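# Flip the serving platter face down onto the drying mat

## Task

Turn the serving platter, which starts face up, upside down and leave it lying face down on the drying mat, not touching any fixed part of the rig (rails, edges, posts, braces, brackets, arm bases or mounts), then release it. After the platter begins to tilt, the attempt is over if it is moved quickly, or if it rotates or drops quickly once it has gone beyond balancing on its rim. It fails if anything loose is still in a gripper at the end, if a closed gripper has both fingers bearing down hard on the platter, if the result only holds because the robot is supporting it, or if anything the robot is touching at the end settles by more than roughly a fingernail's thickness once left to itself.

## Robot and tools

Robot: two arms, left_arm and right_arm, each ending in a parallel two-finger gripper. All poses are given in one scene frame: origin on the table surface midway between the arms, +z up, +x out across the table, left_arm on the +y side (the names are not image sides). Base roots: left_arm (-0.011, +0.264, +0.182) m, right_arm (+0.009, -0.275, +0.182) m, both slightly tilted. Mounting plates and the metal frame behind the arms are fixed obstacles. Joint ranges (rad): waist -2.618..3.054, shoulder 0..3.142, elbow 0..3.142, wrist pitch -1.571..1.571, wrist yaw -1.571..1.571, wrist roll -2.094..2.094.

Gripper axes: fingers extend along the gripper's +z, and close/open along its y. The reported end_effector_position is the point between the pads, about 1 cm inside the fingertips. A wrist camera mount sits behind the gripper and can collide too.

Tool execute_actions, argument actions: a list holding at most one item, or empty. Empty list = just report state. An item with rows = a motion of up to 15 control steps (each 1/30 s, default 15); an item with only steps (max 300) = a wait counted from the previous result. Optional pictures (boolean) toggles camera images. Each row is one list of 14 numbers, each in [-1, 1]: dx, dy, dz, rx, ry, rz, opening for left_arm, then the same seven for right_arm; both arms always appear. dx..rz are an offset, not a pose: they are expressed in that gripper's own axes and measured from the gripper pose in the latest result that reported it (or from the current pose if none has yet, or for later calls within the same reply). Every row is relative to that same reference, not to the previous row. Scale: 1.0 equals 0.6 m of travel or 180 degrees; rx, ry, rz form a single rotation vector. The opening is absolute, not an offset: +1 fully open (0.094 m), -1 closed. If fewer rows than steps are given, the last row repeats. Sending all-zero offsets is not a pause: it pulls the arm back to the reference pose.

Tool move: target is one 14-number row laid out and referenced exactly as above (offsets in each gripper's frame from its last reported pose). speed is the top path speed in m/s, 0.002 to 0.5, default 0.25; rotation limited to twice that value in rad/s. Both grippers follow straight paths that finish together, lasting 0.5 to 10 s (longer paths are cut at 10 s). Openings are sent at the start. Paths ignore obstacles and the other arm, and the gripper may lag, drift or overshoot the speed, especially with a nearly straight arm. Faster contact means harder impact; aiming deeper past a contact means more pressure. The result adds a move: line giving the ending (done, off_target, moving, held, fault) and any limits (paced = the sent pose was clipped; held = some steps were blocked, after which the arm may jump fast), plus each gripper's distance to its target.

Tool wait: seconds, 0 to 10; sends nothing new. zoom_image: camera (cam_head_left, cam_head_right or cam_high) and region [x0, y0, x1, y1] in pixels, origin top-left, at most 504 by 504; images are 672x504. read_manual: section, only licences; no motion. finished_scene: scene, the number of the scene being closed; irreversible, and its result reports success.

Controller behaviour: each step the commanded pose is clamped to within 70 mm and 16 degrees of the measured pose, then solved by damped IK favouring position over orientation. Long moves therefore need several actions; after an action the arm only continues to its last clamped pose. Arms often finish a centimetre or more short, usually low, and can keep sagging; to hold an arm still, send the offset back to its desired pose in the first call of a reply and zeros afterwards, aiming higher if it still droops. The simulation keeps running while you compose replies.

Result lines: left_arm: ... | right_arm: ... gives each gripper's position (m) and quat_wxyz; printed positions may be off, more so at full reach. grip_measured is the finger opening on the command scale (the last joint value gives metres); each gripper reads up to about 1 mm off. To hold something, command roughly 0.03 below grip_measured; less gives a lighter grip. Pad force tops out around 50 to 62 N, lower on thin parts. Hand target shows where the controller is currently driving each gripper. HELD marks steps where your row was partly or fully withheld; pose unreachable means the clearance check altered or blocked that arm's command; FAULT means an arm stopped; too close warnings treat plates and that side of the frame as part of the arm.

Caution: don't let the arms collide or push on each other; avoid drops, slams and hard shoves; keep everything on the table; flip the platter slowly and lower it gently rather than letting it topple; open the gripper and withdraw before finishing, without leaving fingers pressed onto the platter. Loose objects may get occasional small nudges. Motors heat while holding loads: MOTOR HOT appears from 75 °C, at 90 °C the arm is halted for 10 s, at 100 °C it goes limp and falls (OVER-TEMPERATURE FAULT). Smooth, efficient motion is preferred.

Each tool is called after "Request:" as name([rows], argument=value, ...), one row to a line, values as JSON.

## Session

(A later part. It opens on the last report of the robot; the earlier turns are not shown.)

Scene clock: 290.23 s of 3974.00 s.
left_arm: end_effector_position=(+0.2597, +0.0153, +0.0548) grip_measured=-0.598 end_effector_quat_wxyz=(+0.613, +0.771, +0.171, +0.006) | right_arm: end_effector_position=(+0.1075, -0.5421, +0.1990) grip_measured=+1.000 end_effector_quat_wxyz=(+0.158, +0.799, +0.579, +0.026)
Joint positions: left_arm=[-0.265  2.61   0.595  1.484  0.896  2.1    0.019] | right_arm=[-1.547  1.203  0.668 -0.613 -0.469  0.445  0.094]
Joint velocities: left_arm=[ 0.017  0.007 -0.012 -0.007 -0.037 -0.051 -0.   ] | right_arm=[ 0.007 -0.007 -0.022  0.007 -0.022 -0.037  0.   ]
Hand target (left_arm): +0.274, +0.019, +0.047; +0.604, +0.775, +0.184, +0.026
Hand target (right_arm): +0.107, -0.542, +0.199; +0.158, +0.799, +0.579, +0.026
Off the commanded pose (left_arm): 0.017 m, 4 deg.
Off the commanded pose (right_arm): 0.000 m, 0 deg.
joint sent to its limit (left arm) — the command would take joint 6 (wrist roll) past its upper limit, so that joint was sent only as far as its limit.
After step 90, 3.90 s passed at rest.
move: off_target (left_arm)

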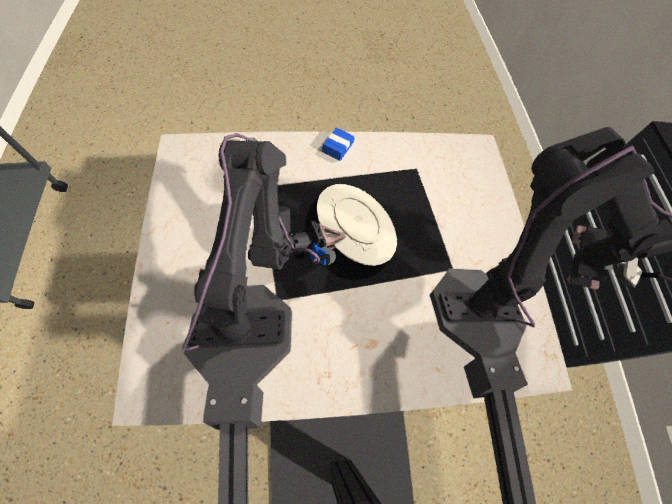

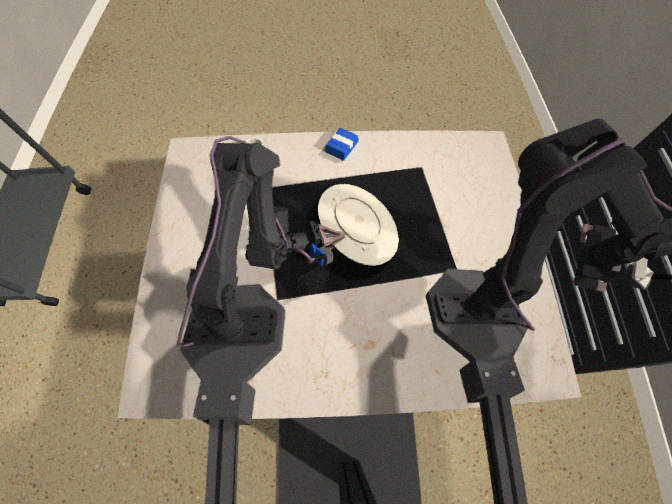

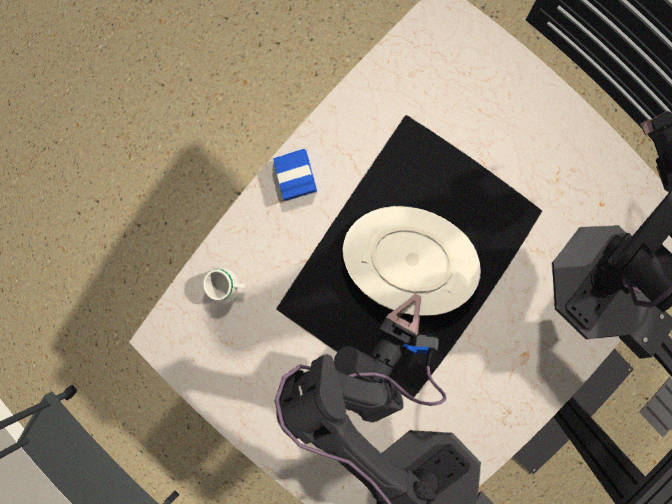

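Request:
move(target=[0,-0.04,-0.01,0.08,0,0,-0.35,0,0,0,0,0,0,1], speed=0.01)

Request:
move(target=[0,0.03,-0.09,0,0,0,-0.35,0,0,0,0,0,0,1], speed=0.01)

Request:
zoom_image(camera="cam_head_left", region=[270,160,430,280])

Scene clock: 306.47 s of 3974.00 s.
left_arm: end_effector_position=(+0.2635, +0.0260, +0.0337) grip_measured=-0.349 end_effector_quat_wxyz=(+0.549, +0.805, +0.226, +0.014) | right_arm: end_effector_position=(+0.1075, -0.5421, +0.1990) grip_measured=+1.000 end_effector_quat_wxyz=(+0.158, +0.799, +0.579, +0.026)
Joint positions: left_arm=[-0.28   2.565  0.567  1.374  0.726  2.1    0.031] | right_arm=[-1.547  1.203  0.668 -0.613 -0.469  0.445  0.094]
Joint velocities: left_arm=[ 0.017 -0.017 -0.007  0.066 -0.037 -0.037 -0.002] | right_arm=[-0.007 -0.002  0.002 -0.081 -0.051 -0.007  0.   ]
Hand target (left_arm): +0.253, +0.023, +0.038; +0.547, +0.807, +0.222, -0.002
Hand target (right_arm): +0.107, -0.542, +0.199; +0.158, +0.799, +0.579, +0.026
Off the commanded pose (left_arm): 0.011 m, 9 deg.
Off the commanded pose (right_arm): 0.000 m, 0 deg.
joint sent to its limit (left arm) — the command would take joint 6 (wrist roll) past its upper limit, so that joint was sent only as far as its limit.
After step 90, 3.03 s passed at rest.
move: off_target (left_arm; path cut at 10 s)

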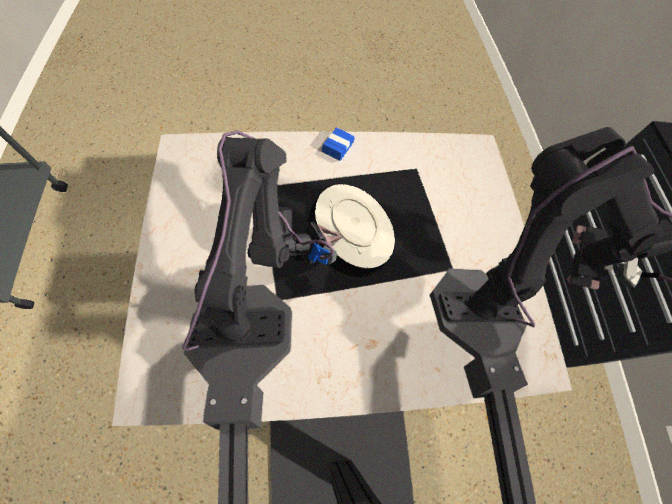

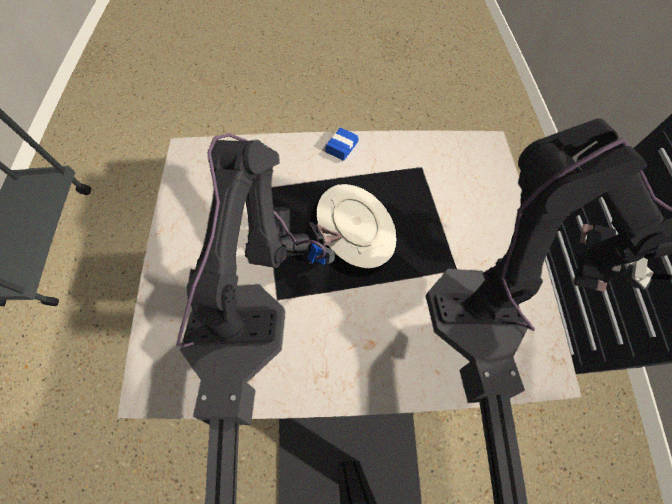

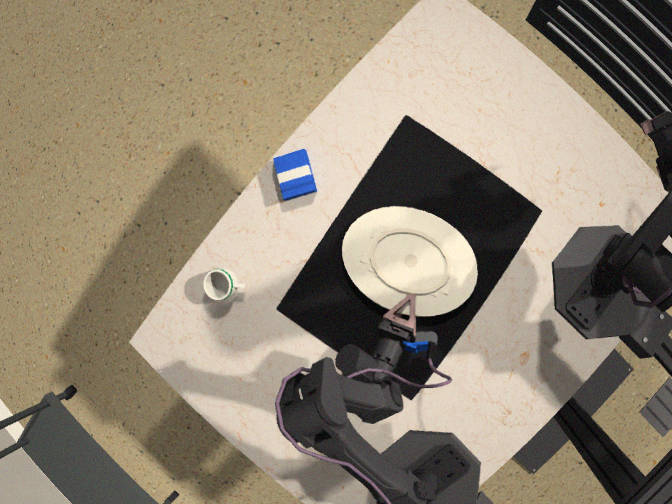

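Scene clock: 312.37 s of 3974.00 s.
left_arm: end_effector_position=(+0.2617, +0.0649, +0.0673) grip_measured=-0.349 end_effector_quat_wxyz=(+0.554, +0.792, +0.254, +0.032) | right_arm: end_effector_position=(+0.1075, -0.5421, +0.1990) grip_measured=+1.000 end_effector_quat_wxyz=(+0.158, +0.799, +0.579, +0.026)
Joint positions: left_arm=[-0.175  2.427  0.399  1.424  0.776  2.1    0.031] | right_arm=[-1.547  1.203  0.668 -0.613 -0.469  0.445  0.094]
Joint velocities: left_arm=[-0.002  0.007  0.012  0.022  0.037 -0.081  0.001] | right_arm=[ 0.007 -0.012 -0.002  0.007  0.022 -0.022  0.   ]
Hand target (left_arm): +0.255, +0.067, +0.071; +0.556, +0.790, +0.256, +0.021
Hand target (right_arm): +0.107, -0.542, +0.199; +0.158, +0.799, +0.579, +0.026
Off the commanded pose (left_arm): 0.008 m, 4 deg.
Off the commanded pose (right_arm): 0.000 m, 0 deg.
joint sent to its limit (left arm) — the command would take joint 6 (wrist roll) past its upper limit, so that joint was sent only as far as its limit.
move: off_target (left_arm)

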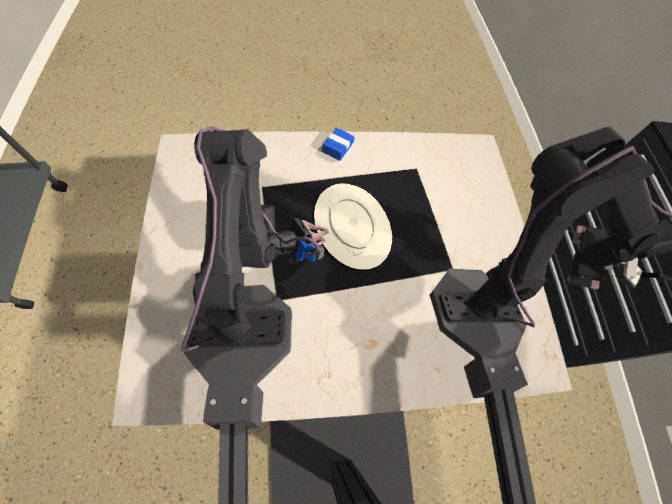

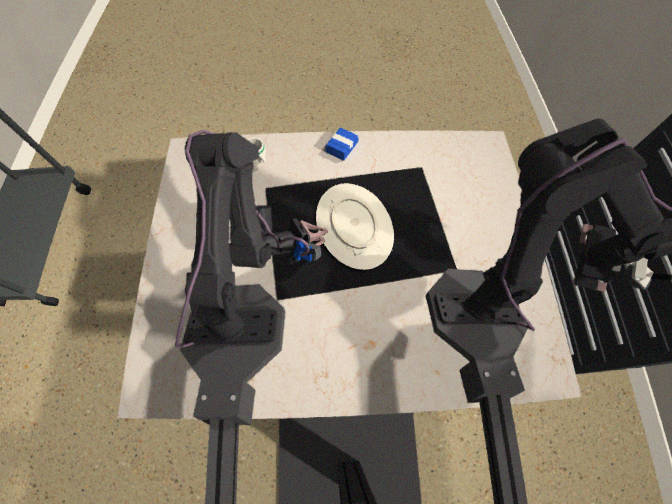

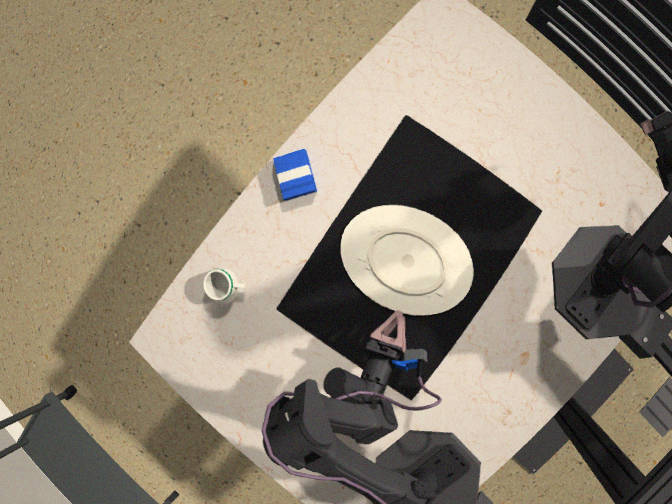

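Region (270, 160, 430, 280) of cam_head_left's 672x504 image, scaled by 3.150, with more detail than that image has; it fills the top 378 rows of this view, and the rest is white.

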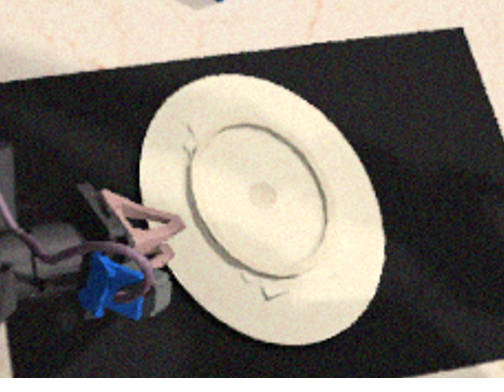

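Down on the mat.

Request:
finished_scene(scene=1)

The scene is finished: the task was done.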